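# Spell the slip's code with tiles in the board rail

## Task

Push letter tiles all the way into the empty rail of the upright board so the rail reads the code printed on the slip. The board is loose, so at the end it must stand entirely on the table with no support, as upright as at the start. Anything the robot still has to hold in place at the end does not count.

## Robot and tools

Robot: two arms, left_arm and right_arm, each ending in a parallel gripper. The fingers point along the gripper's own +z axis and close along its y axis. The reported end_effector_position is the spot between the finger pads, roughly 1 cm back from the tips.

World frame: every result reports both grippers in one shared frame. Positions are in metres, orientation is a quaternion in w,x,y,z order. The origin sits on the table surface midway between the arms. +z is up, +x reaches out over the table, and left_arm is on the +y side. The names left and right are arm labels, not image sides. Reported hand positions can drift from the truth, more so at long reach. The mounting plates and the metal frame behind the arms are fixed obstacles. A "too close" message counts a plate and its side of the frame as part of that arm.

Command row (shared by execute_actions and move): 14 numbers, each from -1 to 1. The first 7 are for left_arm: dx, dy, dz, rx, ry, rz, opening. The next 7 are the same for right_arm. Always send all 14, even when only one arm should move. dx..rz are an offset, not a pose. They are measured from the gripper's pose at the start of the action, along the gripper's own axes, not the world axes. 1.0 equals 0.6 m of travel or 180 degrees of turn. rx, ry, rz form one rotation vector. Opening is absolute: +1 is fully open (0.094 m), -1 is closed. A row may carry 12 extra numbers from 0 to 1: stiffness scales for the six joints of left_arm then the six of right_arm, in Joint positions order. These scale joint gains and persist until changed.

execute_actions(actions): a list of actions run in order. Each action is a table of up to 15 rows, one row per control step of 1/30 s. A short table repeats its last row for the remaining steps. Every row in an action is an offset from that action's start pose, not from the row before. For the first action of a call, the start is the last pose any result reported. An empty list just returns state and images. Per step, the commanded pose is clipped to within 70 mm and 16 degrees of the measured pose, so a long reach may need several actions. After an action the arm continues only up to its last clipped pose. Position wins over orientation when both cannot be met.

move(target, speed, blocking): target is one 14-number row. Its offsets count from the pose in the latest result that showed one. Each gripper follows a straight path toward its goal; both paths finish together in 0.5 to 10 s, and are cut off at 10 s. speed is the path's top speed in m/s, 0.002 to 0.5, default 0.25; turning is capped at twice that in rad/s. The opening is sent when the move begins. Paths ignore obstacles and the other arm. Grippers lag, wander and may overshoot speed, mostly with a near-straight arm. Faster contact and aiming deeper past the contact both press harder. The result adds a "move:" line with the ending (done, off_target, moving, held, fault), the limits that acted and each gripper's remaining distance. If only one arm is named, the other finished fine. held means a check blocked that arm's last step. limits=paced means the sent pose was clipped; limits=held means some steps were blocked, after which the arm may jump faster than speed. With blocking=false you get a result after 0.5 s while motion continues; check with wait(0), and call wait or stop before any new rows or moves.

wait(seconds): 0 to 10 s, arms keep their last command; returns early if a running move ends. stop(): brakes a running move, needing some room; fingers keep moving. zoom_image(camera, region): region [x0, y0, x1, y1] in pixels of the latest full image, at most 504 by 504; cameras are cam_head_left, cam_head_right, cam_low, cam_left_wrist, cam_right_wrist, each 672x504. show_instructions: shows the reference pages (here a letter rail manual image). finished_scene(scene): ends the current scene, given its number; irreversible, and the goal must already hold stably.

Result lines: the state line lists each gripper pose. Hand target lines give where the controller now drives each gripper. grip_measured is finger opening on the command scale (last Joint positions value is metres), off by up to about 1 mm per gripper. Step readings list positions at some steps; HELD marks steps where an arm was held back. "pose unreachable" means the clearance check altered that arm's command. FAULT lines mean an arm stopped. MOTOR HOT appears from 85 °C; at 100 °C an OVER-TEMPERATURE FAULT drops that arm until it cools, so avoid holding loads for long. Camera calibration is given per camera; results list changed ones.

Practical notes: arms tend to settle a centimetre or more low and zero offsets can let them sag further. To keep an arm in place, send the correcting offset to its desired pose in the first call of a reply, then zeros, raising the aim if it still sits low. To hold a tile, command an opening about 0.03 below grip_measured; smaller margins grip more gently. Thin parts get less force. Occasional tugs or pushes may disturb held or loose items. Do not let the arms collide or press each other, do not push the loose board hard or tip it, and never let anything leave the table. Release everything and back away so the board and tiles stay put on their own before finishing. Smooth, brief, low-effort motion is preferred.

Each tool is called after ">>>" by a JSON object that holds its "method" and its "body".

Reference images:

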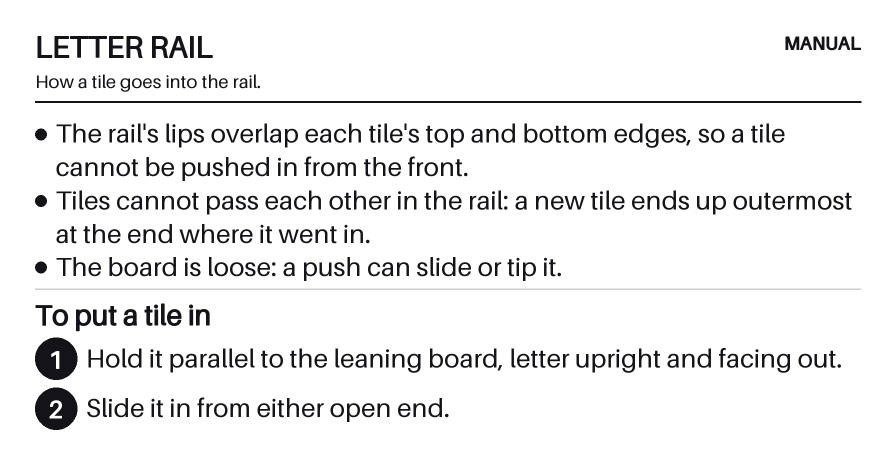

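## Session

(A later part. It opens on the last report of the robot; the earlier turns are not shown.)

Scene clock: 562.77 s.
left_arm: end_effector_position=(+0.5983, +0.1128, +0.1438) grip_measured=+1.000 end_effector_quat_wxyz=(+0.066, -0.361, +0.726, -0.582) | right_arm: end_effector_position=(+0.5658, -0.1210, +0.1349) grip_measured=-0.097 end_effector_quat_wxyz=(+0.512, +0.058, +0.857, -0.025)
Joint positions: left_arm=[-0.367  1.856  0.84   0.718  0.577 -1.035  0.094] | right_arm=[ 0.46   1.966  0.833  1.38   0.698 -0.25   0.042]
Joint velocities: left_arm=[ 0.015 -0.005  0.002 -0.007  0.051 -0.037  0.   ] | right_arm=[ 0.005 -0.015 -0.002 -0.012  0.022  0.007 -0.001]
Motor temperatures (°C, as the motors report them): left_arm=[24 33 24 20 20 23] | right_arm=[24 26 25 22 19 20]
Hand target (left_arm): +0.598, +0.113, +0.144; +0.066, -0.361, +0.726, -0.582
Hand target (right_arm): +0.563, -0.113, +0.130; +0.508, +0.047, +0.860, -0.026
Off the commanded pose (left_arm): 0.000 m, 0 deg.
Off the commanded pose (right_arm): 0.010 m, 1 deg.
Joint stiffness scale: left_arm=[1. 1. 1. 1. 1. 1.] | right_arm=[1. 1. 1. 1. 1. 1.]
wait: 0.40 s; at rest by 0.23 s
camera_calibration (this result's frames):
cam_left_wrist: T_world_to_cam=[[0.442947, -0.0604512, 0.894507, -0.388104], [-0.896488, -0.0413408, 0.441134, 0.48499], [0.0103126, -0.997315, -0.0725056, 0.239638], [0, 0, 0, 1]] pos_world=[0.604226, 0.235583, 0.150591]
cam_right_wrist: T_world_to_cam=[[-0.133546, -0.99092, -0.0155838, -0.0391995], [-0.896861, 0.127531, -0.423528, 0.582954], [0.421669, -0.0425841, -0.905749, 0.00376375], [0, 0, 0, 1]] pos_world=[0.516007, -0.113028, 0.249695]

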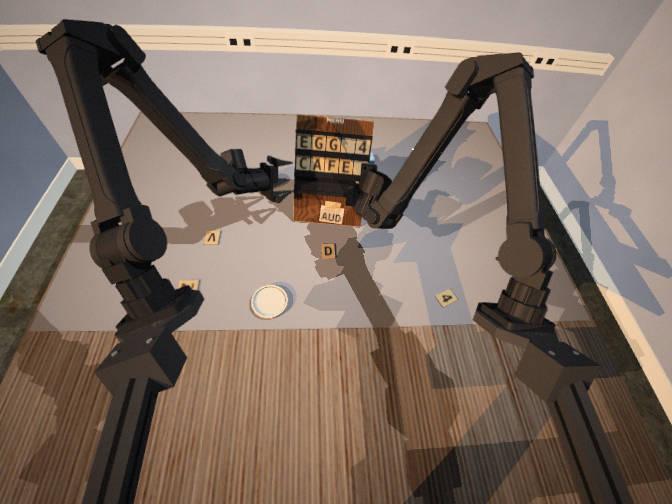

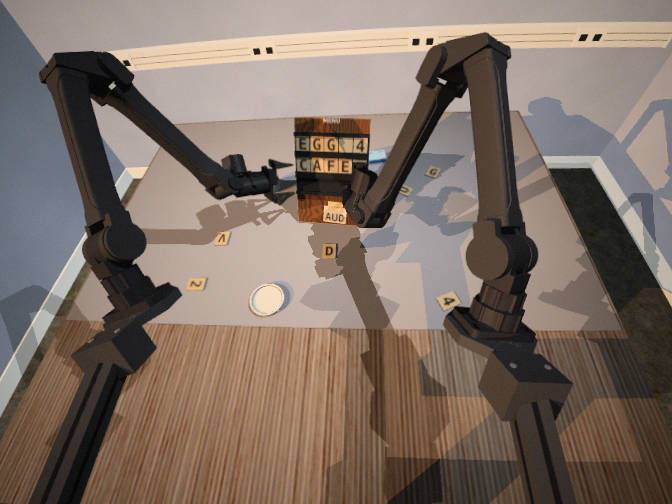

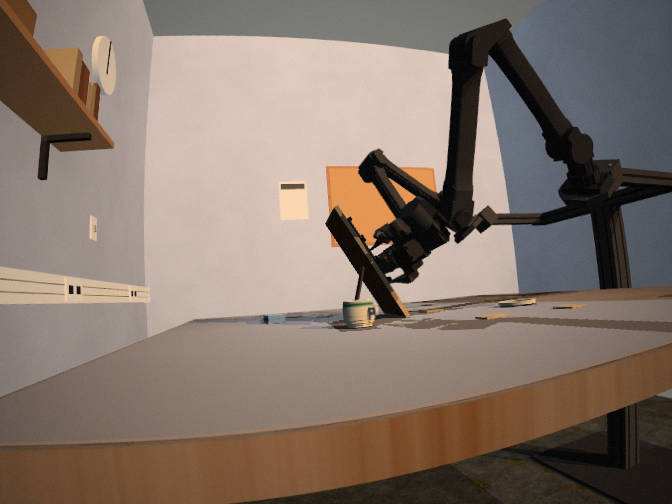

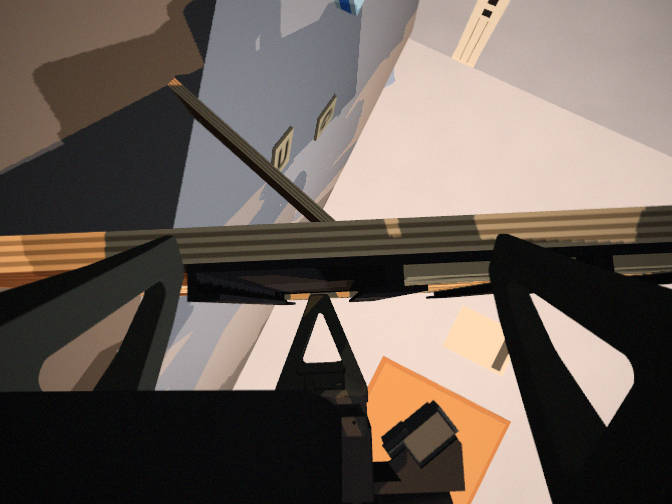

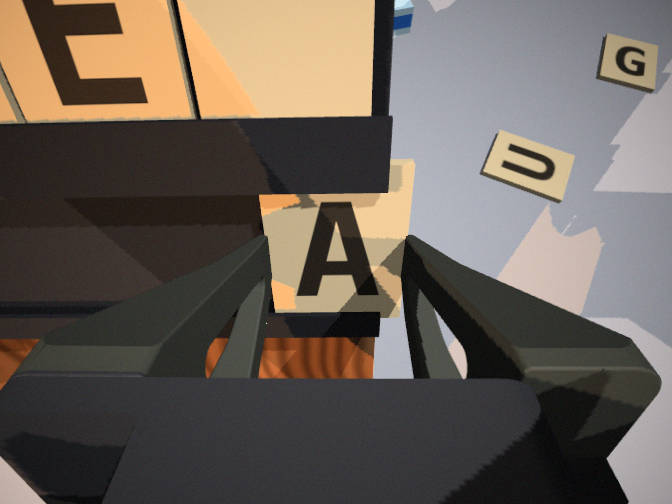

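>>> {"method": "execute_actions", "body": {"actions": [[[0,0,0,0,0,0,1,0.008,0.012,0,0,0.002,0,0.0]]]}}

>>> {"method": "move", "body": {"target": [0,0,0,0,0,0,1,0.012,0.125,-0.001,-0.004,0.001,-0.008,0.0], "speed": 0.05}}

Scene clock: 584.67 s.
left_arm: end_effector_position=(+0.5983, +0.1128, +0.1438) grip_measured=+1.000 end_effector_quat_wxyz=(+0.066, -0.361, +0.726, -0.582) | right_arm: end_effector_position=(+0.5671, -0.1220, +0.1351) grip_measured=-0.002 end_effector_quat_wxyz=(+0.512, +0.061, +0.856, -0.029)
Joint positions: left_arm=[-0.367  1.856  0.84   0.718  0.577 -1.035  0.094] | right_arm=[ 0.46   1.966  0.837  1.38   0.707 -0.251  0.047]
Joint velocities: left_arm=[-0.005 -0.024  0.022  0.007 -0.037  0.007  0.   ] | right_arm=[-0.005 -0.005 -0.007 -0.002  0.007  0.007 -0.001]
Motor temperatures (°C, as the motors report them): left_arm=[24 34 24 20 20 23] | right_arm=[24 26 25 22 19 20]
Hand target (left_arm): +0.598, +0.113, +0.144; +0.066, -0.361, +0.726, -0.582
Hand target (right_arm): +0.564, -0.113, +0.131; +0.509, +0.058, +0.858, -0.025
Off the commanded pose (left_arm): 0.000 m, 0 deg.
Off the commanded pose (right_arm): 0.010 m, 1 deg.
Joint stiffness scale: left_arm=[1. 1. 1. 1. 1. 1.] | right_arm=[1. 1. 1. 1. 1. 1.]
Step readings (end_effector_position):
0: left_arm (+0.5983, +0.1128, +0.1438) | right_arm (+0.5658, -0.1210, +0.1349)
1: left_arm (+0.5983, +0.1128, +0.1438) | right_arm (+0.5658, -0.1216, +0.1348)
2: left_arm (+0.5983, +0.1128, +0.1438) | right_arm (+0.5659, -0.1220, +0.1347)
4: left_arm (+0.5983, +0.1128, +0.1438) | right_arm (+0.5664, -0.1221, +0.1349)
8: left_arm (+0.5983, +0.1128, +0.1438) | right_arm (+0.5671, -0.1220, +0.1351)
15: end_effector_position above
camera_calibration (this result's frames):
cam_left_wrist: T_world_to_cam=[[0.442947, -0.0604512, 0.894507, -0.388104], [-0.896488, -0.0413408, 0.441134, 0.48499], [0.0103126, -0.997315, -0.0725056, 0.239638], [0, 0, 0, 1]] pos_world=[0.604226, 0.235583, 0.150591]
cam_right_wrist: T_world_to_cam=[[-0.14257, -0.989699, -0.0130443, -0.0350991], [-0.895593, 0.134602, -0.424024, 0.584526], [0.421411, -0.0487706, -0.905557, 0.00277709], [0, 0, 0, 1]] pos_world=[0.517323, -0.113281, 0.24991]

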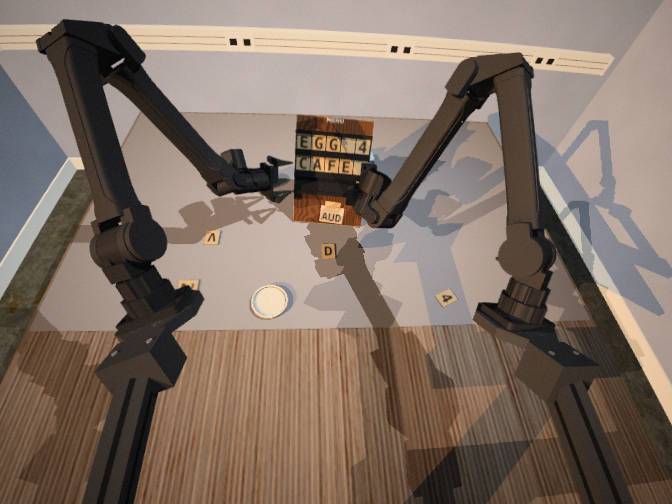

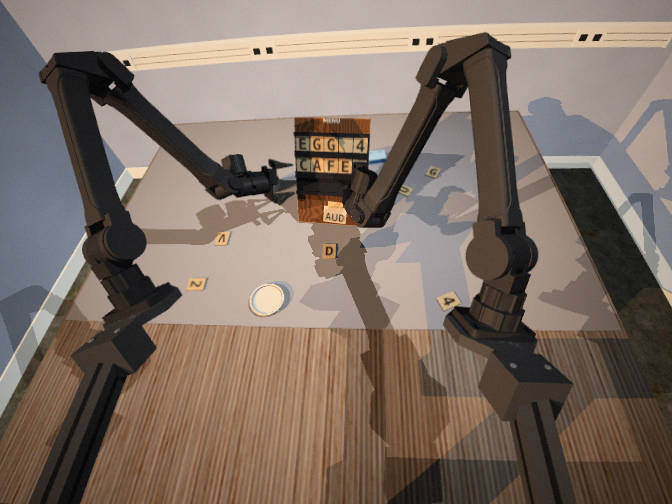

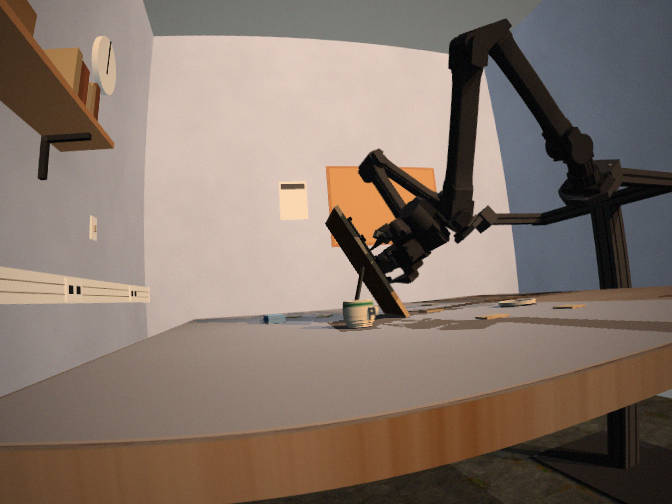

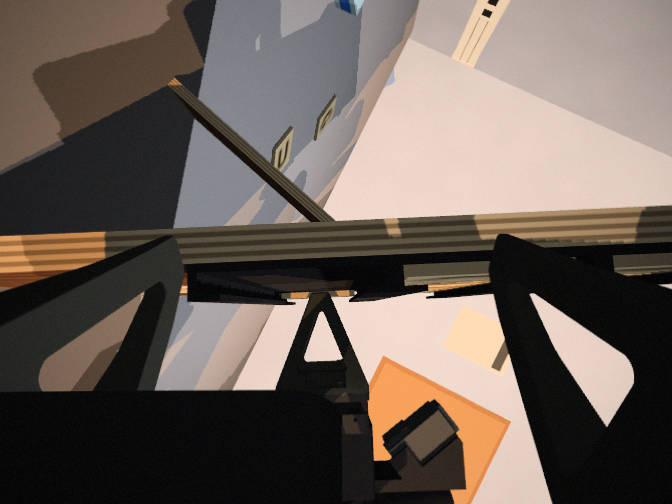

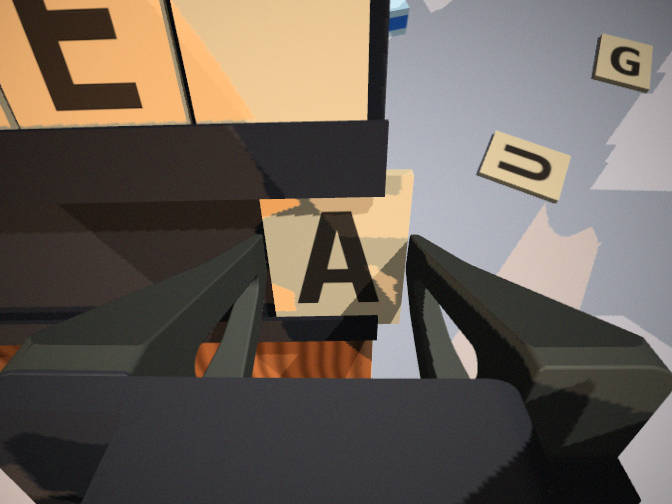

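Scene clock: 586.50 s.
left_arm: end_effector_position=(+0.5983, +0.1128, +0.1438) grip_measured=+1.000 end_effector_quat_wxyz=(+0.066, -0.361, +0.726, -0.582) | right_arm: end_effector_position=(+0.5745, -0.0564, +0.1342) grip_measured=-0.002 end_effector_quat_wxyz=(+0.512, +0.057, +0.856, -0.029)
Joint positions: left_arm=[-0.367  1.856  0.84   0.718  0.577 -1.035  0.094] | right_arm=[ 0.553  2.053  0.98   1.348  0.794 -0.291  0.047]
Joint velocities: left_arm=[ 0.005  0.005  0.007 -0.002 -0.081 -0.066  0.   ] | right_arm=[-0.015 -0.015  0.012 -0.002 -0.037 -0.037 -0.001]
Motor temperatures (°C, as the motors report them): left_arm=[24 34 24 20 20 23] | right_arm=[24 26 25 22 19 20]
Hand target (left_arm): +0.598, +0.113, +0.144; +0.066, -0.361, +0.726, -0.582
Hand target (right_arm): +0.573, -0.047, +0.131; +0.510, +0.048, +0.858, -0.029
Off the commanded pose (left_arm): 0.000 m, 0 deg.
Off the commanded pose (right_arm): 0.010 m, 1 deg.
Joint stiffness scale: left_arm=[1. 1. 1. 1. 1. 1.] | right_arm=[1. 1. 1. 1. 1. 1.]
move: done
camera_calibration (this result's frames):
cam_left_wrist: T_world_to_cam=[[0.442947, -0.0604512, 0.894507, -0.388104], [-0.896488, -0.0413408, 0.441134, 0.48499], [0.0103126, -0.997315, -0.0725056, 0.239638], [0, 0, 0, 1]] pos_world=[0.604226, 0.235583, 0.150591]
cam_right_wrist: T_world_to_cam=[[-0.135933, -0.990681, -0.00857237, 0.026406], [-0.896078, 0.126634, -0.425451, 0.581908], [0.422571, -0.0501512, -0.904941, 0.00115923], [0, 0, 0, 1]] pos_world=[0.524534, -0.047471, 0.248848]

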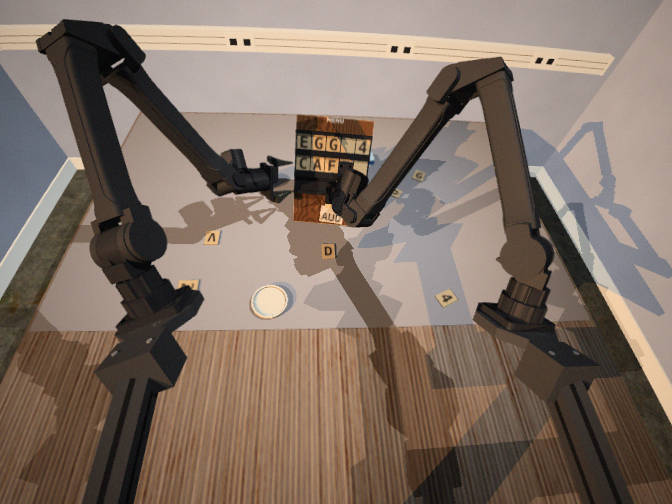

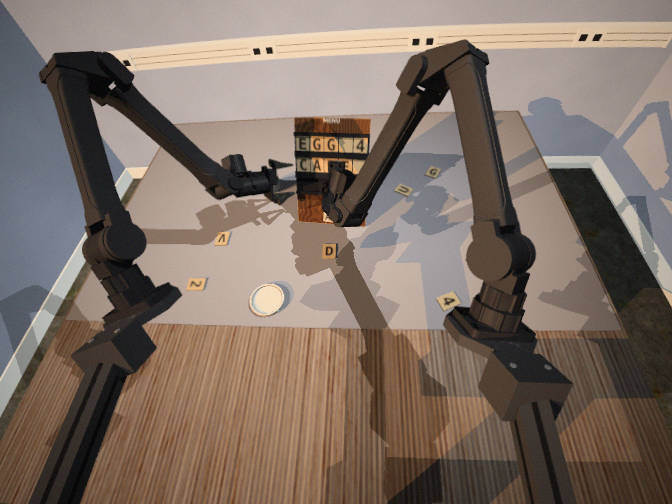

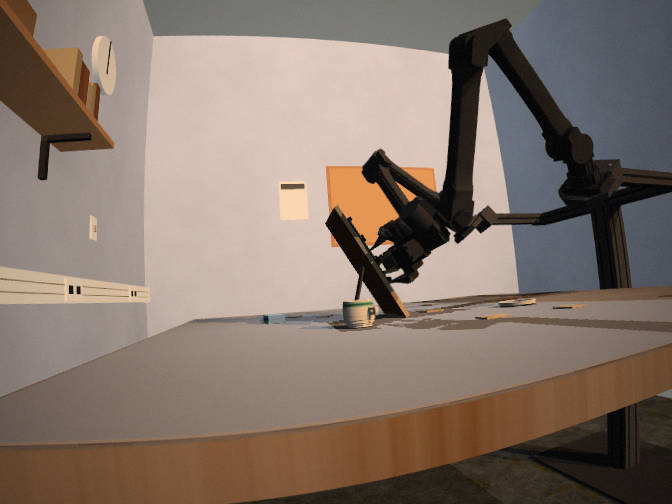

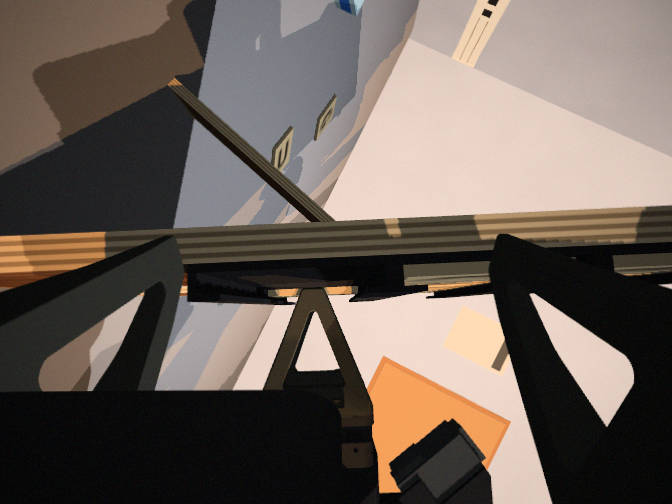

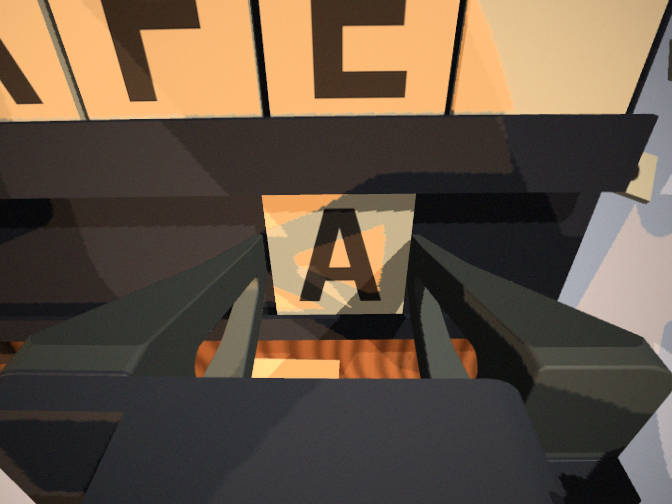

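>>> {"method": "move", "body": {"target": [0,0,0,0,0,0,1,0.01,0.14,-0.005,-0.005,0.001,-0.005,0.0], "speed": 0.06}}

Scene clock: 591.97 s.
left_arm: end_effector_position=(+0.5983, +0.1128, +0.1438) grip_measured=+1.000 end_effector_quat_wxyz=(+0.066, -0.361, +0.726, -0.582) | right_arm: end_effector_position=(+0.5817, +0.0166, +0.1340) grip_measured=-0.002 end_effector_quat_wxyz=(+0.512, +0.056, +0.857, -0.027)
Joint positions: left_arm=[-0.367  1.856  0.84   0.718  0.577 -1.035  0.094] | right_arm=[ 0.641  2.154  1.158  1.293  0.872 -0.325  0.047]
Joint velocities: left_arm=[ 0.005  0.005 -0.007  0.002  0.007 -0.037  0.   ] | right_arm=[-0.015  0.015  0.002  0.012  0.037 -0.022 -0.   ]
Motor temperatures (°C, as the motors report them): left_arm=[24 34 24 20 20 23] | right_arm=[24 26 26 22 19 20]
Hand target (left_arm): +0.598, +0.113, +0.144; +0.066, -0.361, +0.726, -0.582
Hand target (right_arm): +0.579, +0.027, +0.132; +0.511, +0.047, +0.858, -0.026
Off the commanded pose (left_arm): 0.000 m, 0 deg.
Off the commanded pose (right_arm): 0.012 m, 1 deg.
Joint stiffness scale: left_arm=[1. 1. 1. 1. 1. 1.] | right_arm=[1. 1. 1. 1. 1. 1.]
move: off_target (right_arm)
camera_calibration (this result's frames):
cam_left_wrist: T_world_to_cam=[[0.442947, -0.0604512, 0.894507, -0.388104], [-0.896488, -0.0413408, 0.441134, 0.48499], [0.0103126, -0.997315, -0.0725056, 0.239638], [0, 0, 0, 1]] pos_world=[0.604226, 0.235583, 0.150591]
cam_right_wrist: T_world_to_cam=[[-0.130816, -0.991344, -0.0111576, 0.0970565], [-0.896939, 0.123138, -0.424661, 0.579495], [0.422359, -0.0455447, -0.905284, 0.00175222], [0, 0, 0, 1]] pos_world=[0.531728, 0.0249383, 0.248758]

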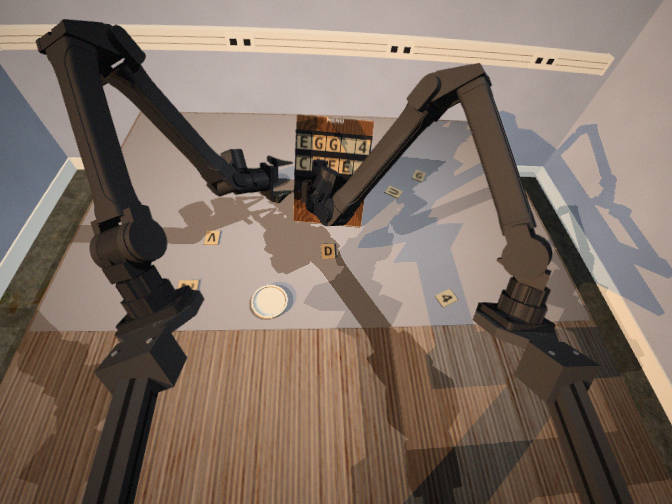

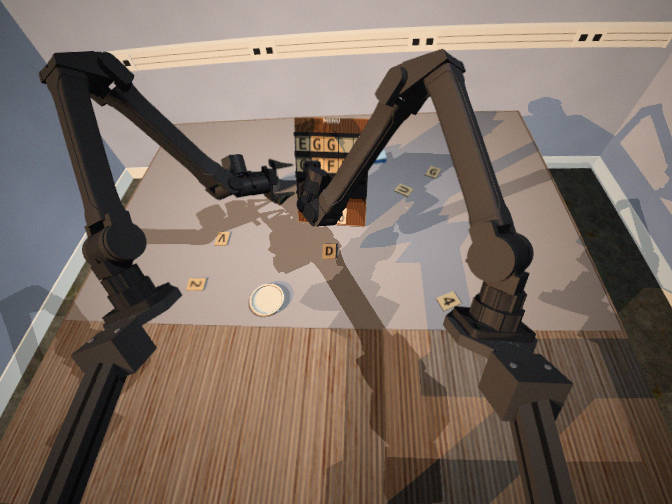

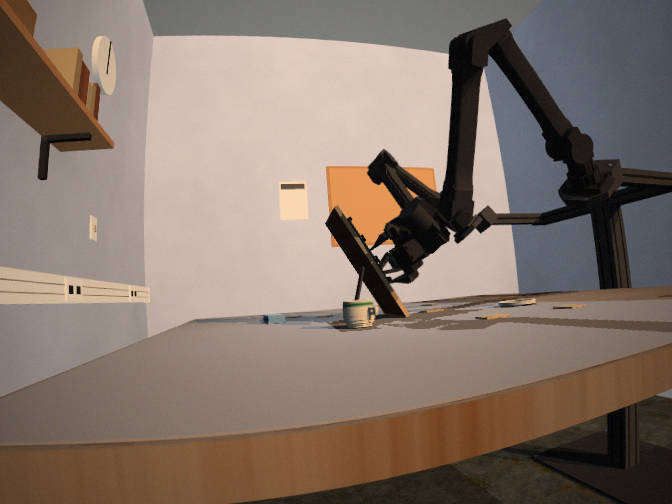

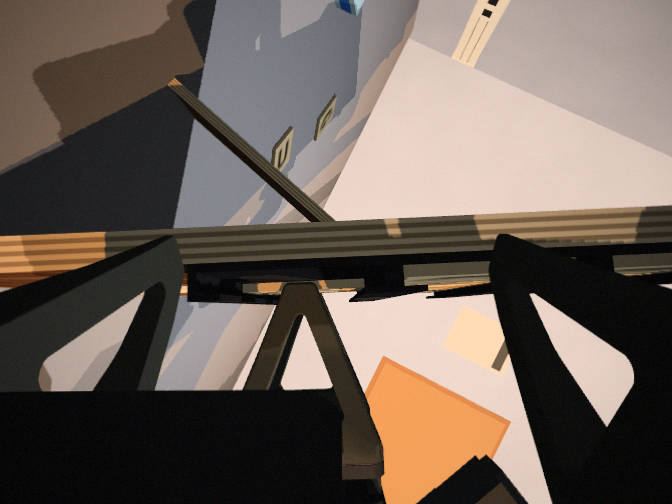

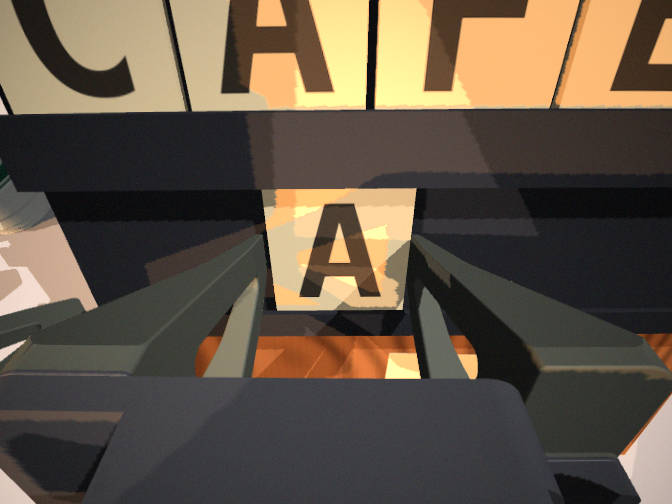

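>>> {"method": "move", "body": {"target": [0,0,0,0,0,0,1,0,-0.01,-0.1,0,0,0,0.1], "speed": 0.12}}

Scene clock: 611.17 s.
left_arm: end_effector_position=(+0.5983, +0.1128, +0.1438) grip_measured=+1.000 end_effector_quat_wxyz=(+0.066, -0.361, +0.726, -0.582) | right_arm: end_effector_position=(+0.5221, +0.0199, +0.1504) grip_measured=+0.098 end_effector_quat_wxyz=(+0.505, +0.050, +0.861, -0.027)
Joint positions: left_arm=[-0.367  1.856  0.84   0.718  0.577 -1.035  0.094] | right_arm=[ 0.719  2.152  1.041  1.409  0.948 -0.351  0.052]
Joint velocities: left_arm=[-0.015 -0.024 -0.007 -0.007  0.066 -0.037  0.   ] | right_arm=[-0.005 -0.005  0.002 -0.007  0.007 -0.007 -0.   ]
Motor temperatures (°C, as the motors report them): left_arm=[24 34 24 20 20 23] | right_arm=[24 27 26 22 19 20]
Hand target (left_arm): +0.598, +0.113, +0.144; +0.066, -0.361, +0.726, -0.582
Hand target (right_arm): +0.528, +0.017, +0.162; +0.512, +0.056, +0.857, -0.026
Off the commanded pose (left_arm): 0.000 m, 0 deg.
Off the commanded pose (right_arm): 0.014 m, 1 deg.
Joint stiffness scale: left_arm=[1. 1. 1. 1. 1. 1.] | right_arm=[1. 1. 1. 1. 1. 1.]
move: off_target (right_arm)
camera_calibration (this result's frames):
cam_left_wrist: T_world_to_cam=[[0.442947, -0.0604512, 0.894507, -0.388104], [-0.896488, -0.0413408, 0.441134, 0.48499], [0.0103126, -0.997315, -0.0725056, 0.239638], [0, 0, 0, 1]] pos_world=[0.604226, 0.235583, 0.150591]
cam_right_wrist: T_world_to_cam=[[-0.121215, -0.99262, -0.00360166, 0.0865704], [-0.905622, 0.112075, -0.409008, 0.535091], [0.406393, -0.0463163, -0.912524, 0.0513384], [0, 0, 0, 1]] pos_world=[0.47422, 0.0283387, 0.266016]

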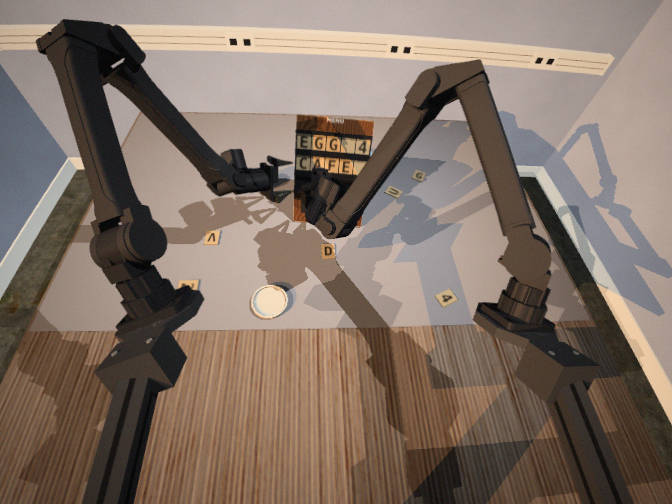

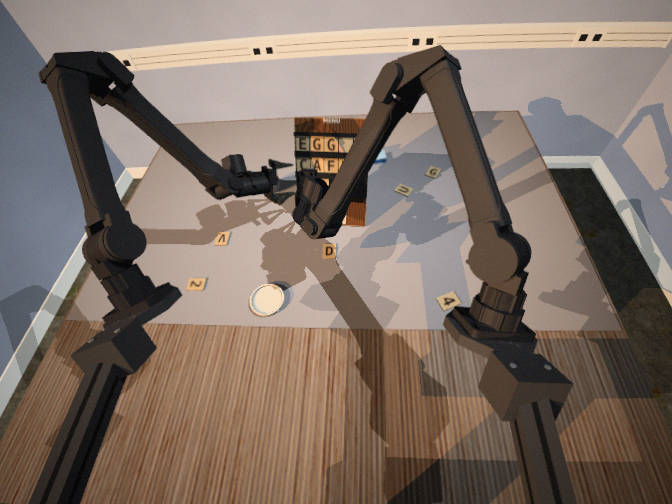

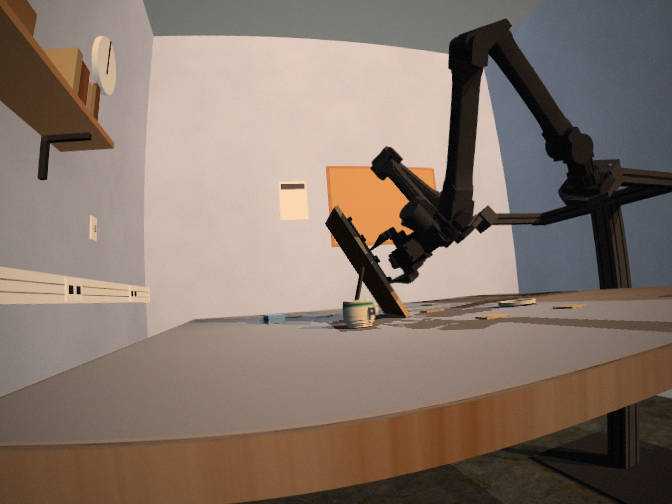

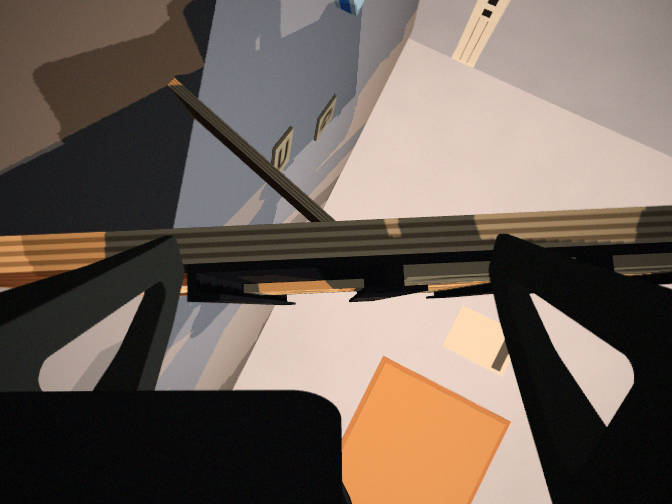

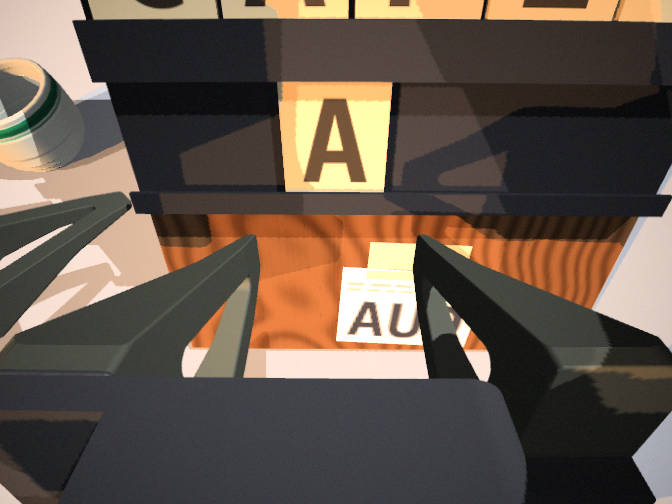

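>>> {"method": "move", "body": {"target": [0,0,0,0,0,0,1,-0.068,-0.508,0.082,-0.1796,0.3041,-0.3087,0.5], "speed": 0.35}}

>>> {"method": "move", "body": {"target": [0,0,0,0,0,0,1,-0.143,-0.175,0.167,0,0,0,0.5], "speed": 0.25}}

Scene clock: 626.03 s.
left_arm: end_effector_position=(+0.5983, +0.1128, +0.1438) grip_measured=+1.000 end_effector_quat_wxyz=(+0.066, -0.361, +0.726, -0.582) | right_arm: end_effector_position=(+0.5380, -0.2925, +0.1567) grip_measured=+0.498 end_effector_quat_wxyz=(-0.008, -0.459, +0.888, +0.003)
Joint positions: left_arm=[-0.367  1.856  0.84   0.718  0.577 -1.035  0.094] | right_arm=[ 0.113  1.383  1.031 -0.614  0.32  -0.821  0.07 ]
Joint velocities: left_arm=[-0.005 -0.005  0.012  0.002 -0.007  0.022  0.   ] | right_arm=[ 0.005 -0.005 -0.002 -0.002 -0.037 -0.037  0.001]
Motor temperatures (°C, as the motors report them): left_arm=[24 34 24 20 20 23] | right_arm=[24 27 26 22 19 20]
Hand target (left_arm): +0.598, +0.113, +0.144; +0.066, -0.361, +0.726, -0.582
Hand target (right_arm): +0.552, -0.294, +0.163; +0.001, -0.463, +0.886, +0.000
Off the commanded pose (left_arm): 0.000 m, 0 deg.
Off the commanded pose (right_arm): 0.013 m, 1 deg.
Joint stiffness scale: left_arm=[1. 1. 1. 1. 1. 1.] | right_arm=[1. 1. 1. 1. 1. 1.]
move: off_target (right_arm)
camera_calibration (this result's frames):
cam_left_wrist: T_world_to_cam=[[0.442947, -0.0604512, 0.894507, -0.388104], [-0.896488, -0.0413408, 0.441134, 0.48499], [0.0103126, -0.997315, -0.0725056, 0.239638], [0, 0, 0, 1]] pos_world=[0.604226, 0.235583, 0.150591]
cam_right_wrist: T_world_to_cam=[[0.814107, -0.580689, -0.00559117, -0.603971], [-0.459379, -0.649864, 0.605514, -0.0349043], [-0.355249, -0.490385, -0.795815, 0.297695], [0, 0, 0, 1]] pos_world=[0.581418, -0.227417, 0.254668]

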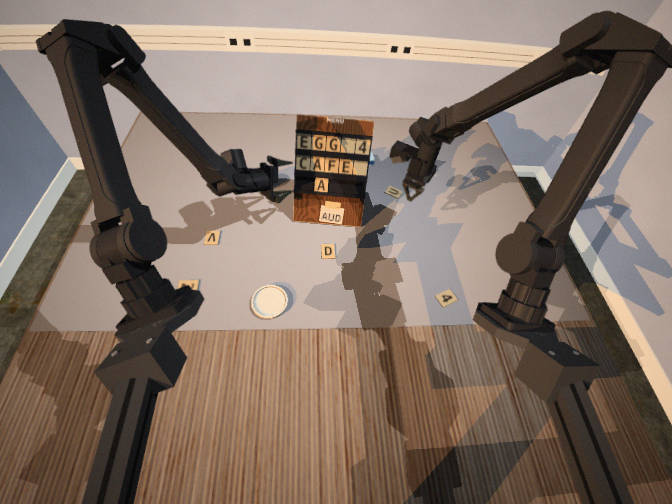

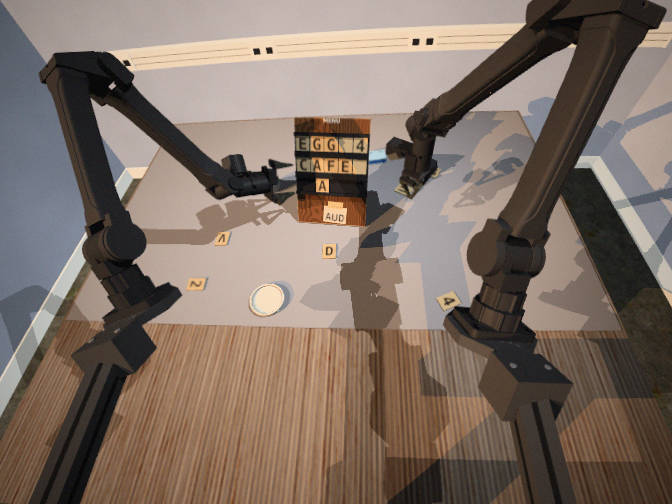

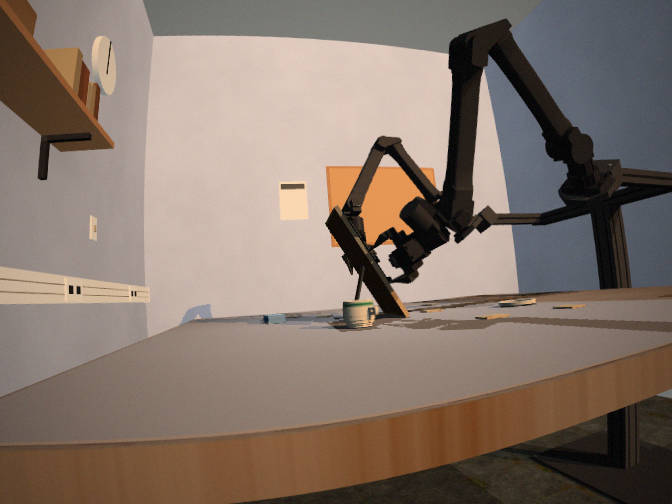

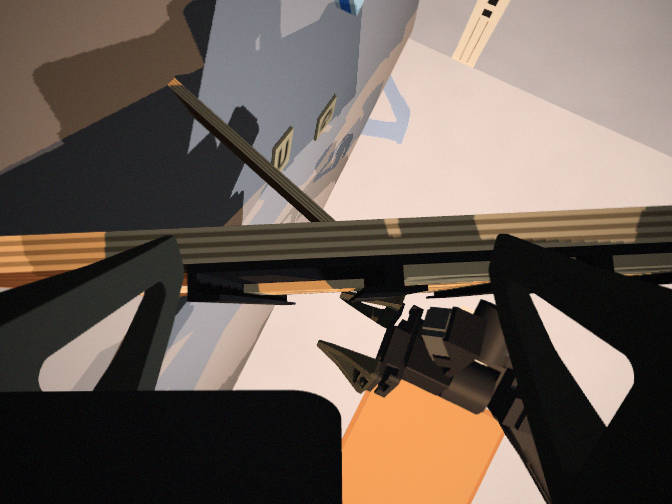

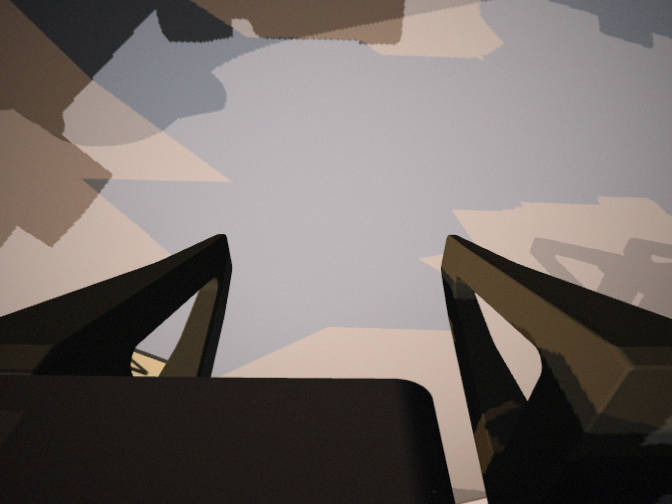

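Scene clock: 627.20 s.
left_arm: end_effector_position=(+0.5983, +0.1128, +0.1438) grip_measured=+1.000 end_effector_quat_wxyz=(+0.066, -0.361, +0.726, -0.582) | right_arm: end_effector_position=(+0.6589, -0.2800, +0.0540) grip_measured=+0.498 end_effector_quat_wxyz=(-0.013, -0.457, +0.889, +0.006)
Joint positions: left_arm=[-0.367  1.856  0.84   0.718  0.577 -1.035  0.094] | right_arm=[ 0.051  1.782  1.492 -0.67   0.282 -0.866  0.07 ]
Joint velocities: left_arm=[-0.005 -0.005  0.017 -0.017 -0.066  0.051  0.   ] | right_arm=[ 0.015  0.005 -0.017  0.002 -0.037  0.022 -0.   ]
Motor temperatures (°C, as the motors report them): left_arm=[24 34 24 20 20 23] | right_arm=[24 27 26 22 19 20]
Hand target (left_arm): +0.598, +0.113, +0.144; +0.066, -0.361, +0.726, -0.582
Hand target (right_arm): +0.670, -0.284, +0.054; -0.008, -0.459, +0.888, +0.003
Off the commanded pose (left_arm): 0.000 m, 0 deg.
Off the commanded pose (right_arm): 0.013 m, 1 deg.
Joint stiffness scale: left_arm=[1. 1. 1. 1. 1. 1.] | right_arm=[1. 1. 1. 1. 1. 1.]
move: off_target (right_arm)
camera_calibration (this result's frames):
cam_left_wrist: T_world_to_cam=[[0.442947, -0.0604512, 0.894507, -0.388104], [-0.896488, -0.0413408, 0.441134, 0.48499], [0.0103126, -0.997315, -0.0725056, 0.239638], [0, 0, 0, 1]] pos_world=[0.604226, 0.235583, 0.150591]
cam_right_wrist: T_world_to_cam=[[0.811293, -0.584465, -0.0142974, -0.694491], [-0.456269, -0.648256, 0.609576, 0.0891366], [-0.365544, -0.488021, -0.792599, 0.27231], [0, 0, 0, 1]] pos_world=[0.703647, -0.215229, 0.151568]

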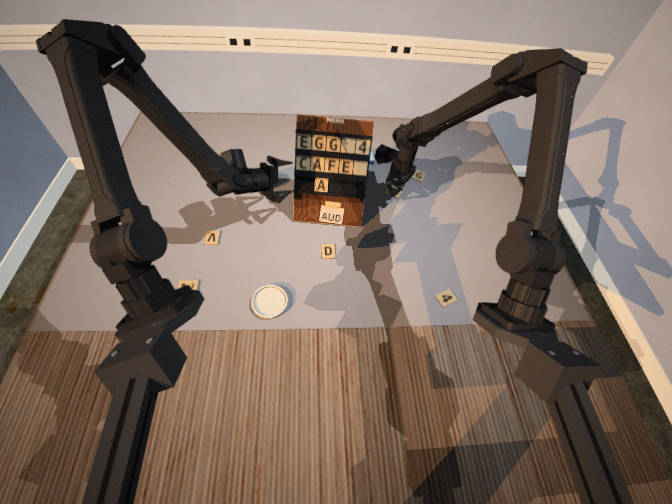

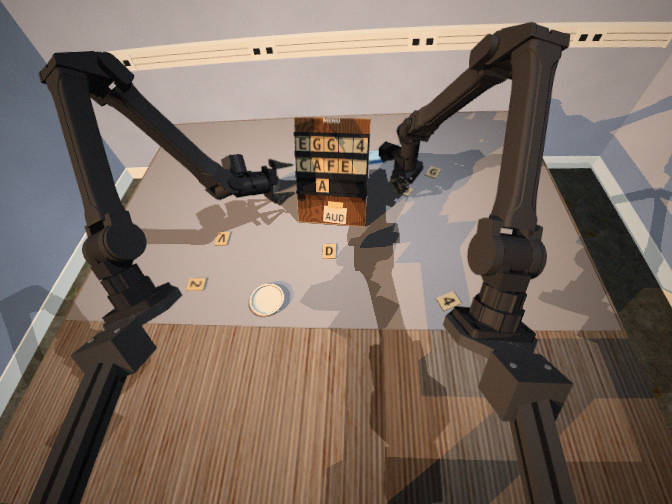

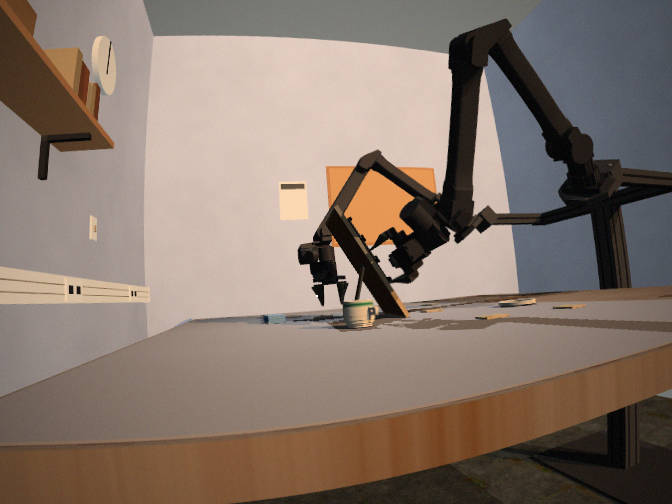

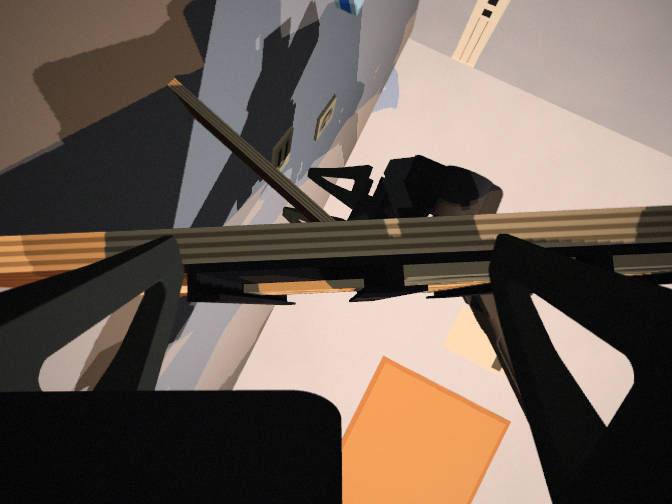

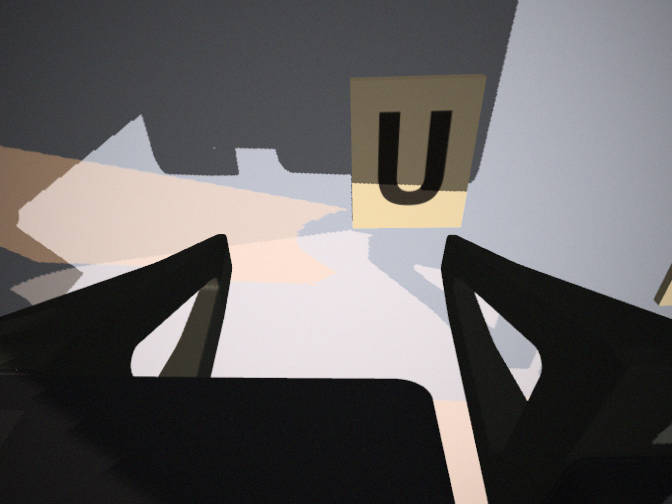

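>>> {"method": "move", "body": {"target": [0,0,0,0,0,0,1,-0.03,-0.053,0.043,0.01,-0.008,0,0.5], "speed": 0.08}}

Scene clock: 637.00 s.
left_arm: end_effector_position=(+0.5983, +0.1128, +0.1438) grip_measured=+1.000 end_effector_quat_wxyz=(+0.066, -0.361, +0.726, -0.582) | right_arm: end_effector_position=(+0.6786, -0.2808, +0.0302) grip_measured=+0.498 end_effector_quat_wxyz=(-0.005, -0.457, +0.890, +0.003)
Joint positions: left_arm=[-0.367  1.856  0.84   0.718  0.577 -1.035  0.094] | right_arm=[ 0.036  1.853  1.57  -0.657  0.272 -0.882  0.07 ]
Joint velocities: left_arm=[-0.005 -0.005 -0.012  0.002 -0.051 -0.066  0.   ] | right_arm=[-0.015 -0.015 -0.012  0.002  0.125 -0.037  0.001]
Motor temperatures (°C, as the motors report them): left_arm=[24 34 24 20 20 23] | right_arm=[24 28 27 22 19 20]
Hand target (left_arm): +0.598, +0.113, +0.144; +0.066, -0.361, +0.726, -0.582
Hand target (right_arm): +0.694, -0.284, +0.028; +0.006, -0.457, +0.889, -0.003
Off the commanded pose (left_arm): 0.000 m, 0 deg.
Off the commanded pose (right_arm): 0.017 m, 1 deg.
Joint stiffness scale: left_arm=[1. 1. 1. 1. 1. 1.] | right_arm=[1. 1. 1. 1. 1. 1.]
move: off_target (right_arm)
camera_calibration (this result's frames):
cam_left_wrist: T_world_to_cam=[[0.442947, -0.0604512, 0.894507, -0.388104], [-0.896488, -0.0413408, 0.441134, 0.48499], [0.0103126, -0.997315, -0.0725056, 0.239638], [0, 0, 0, 1]] pos_world=[0.604226, 0.235583, 0.150591]
cam_right_wrist: T_world_to_cam=[[0.810788, -0.585332, -0.00304339, -0.711426], [-0.466435, -0.649218, 0.600794, 0.118971], [-0.35364, -0.485697, -0.799398, 0.253083], [0, 0, 0, 1]] pos_world=[0.721808, -0.216261, 0.128672]

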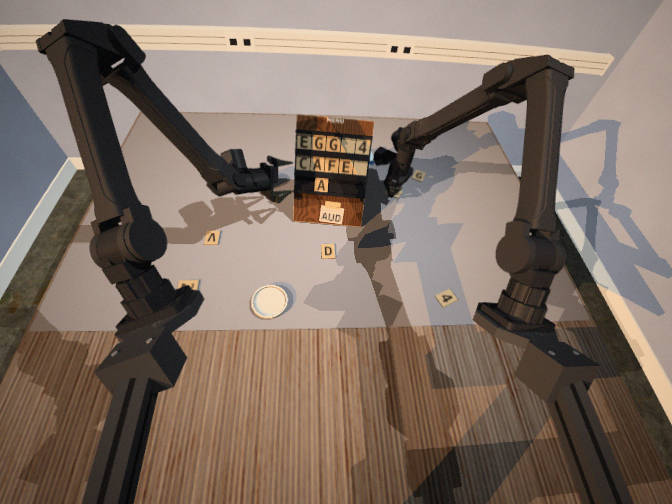

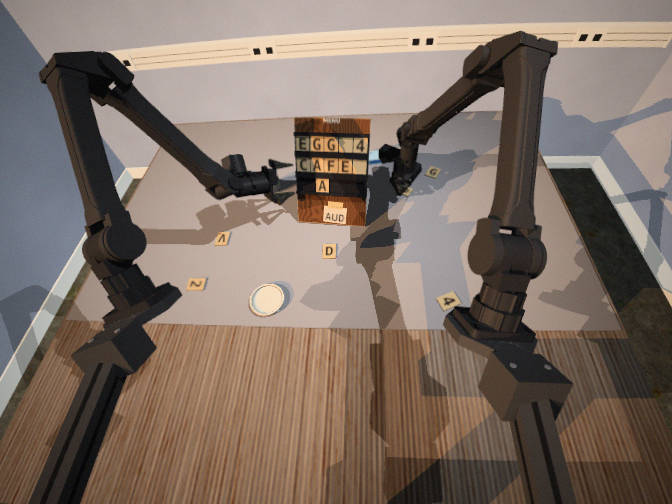

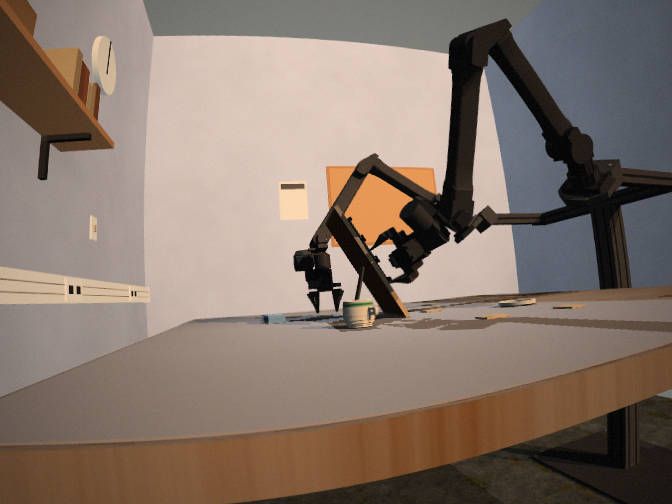

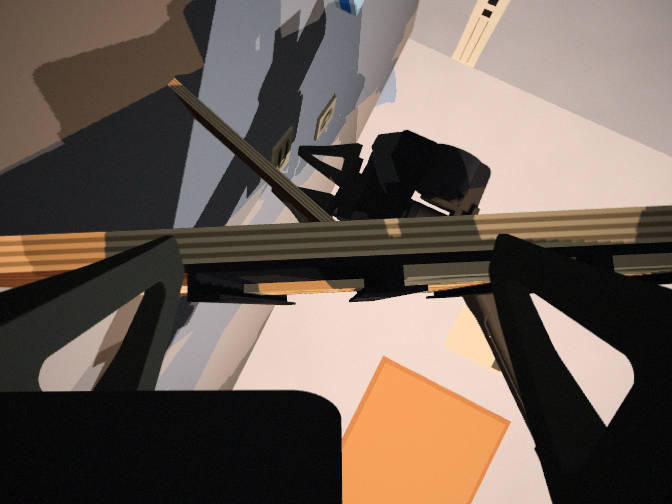

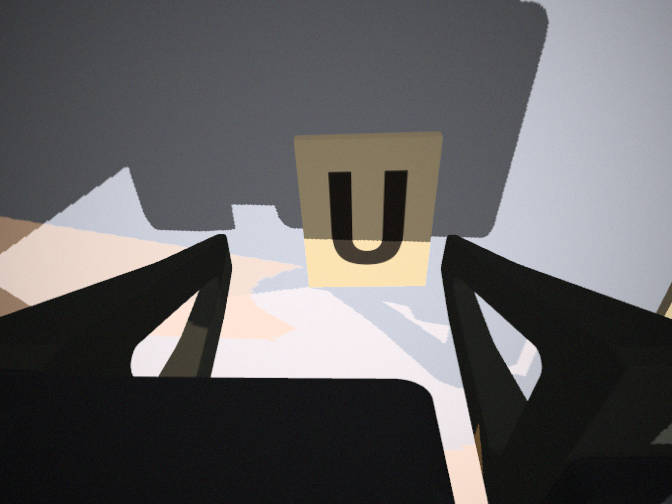

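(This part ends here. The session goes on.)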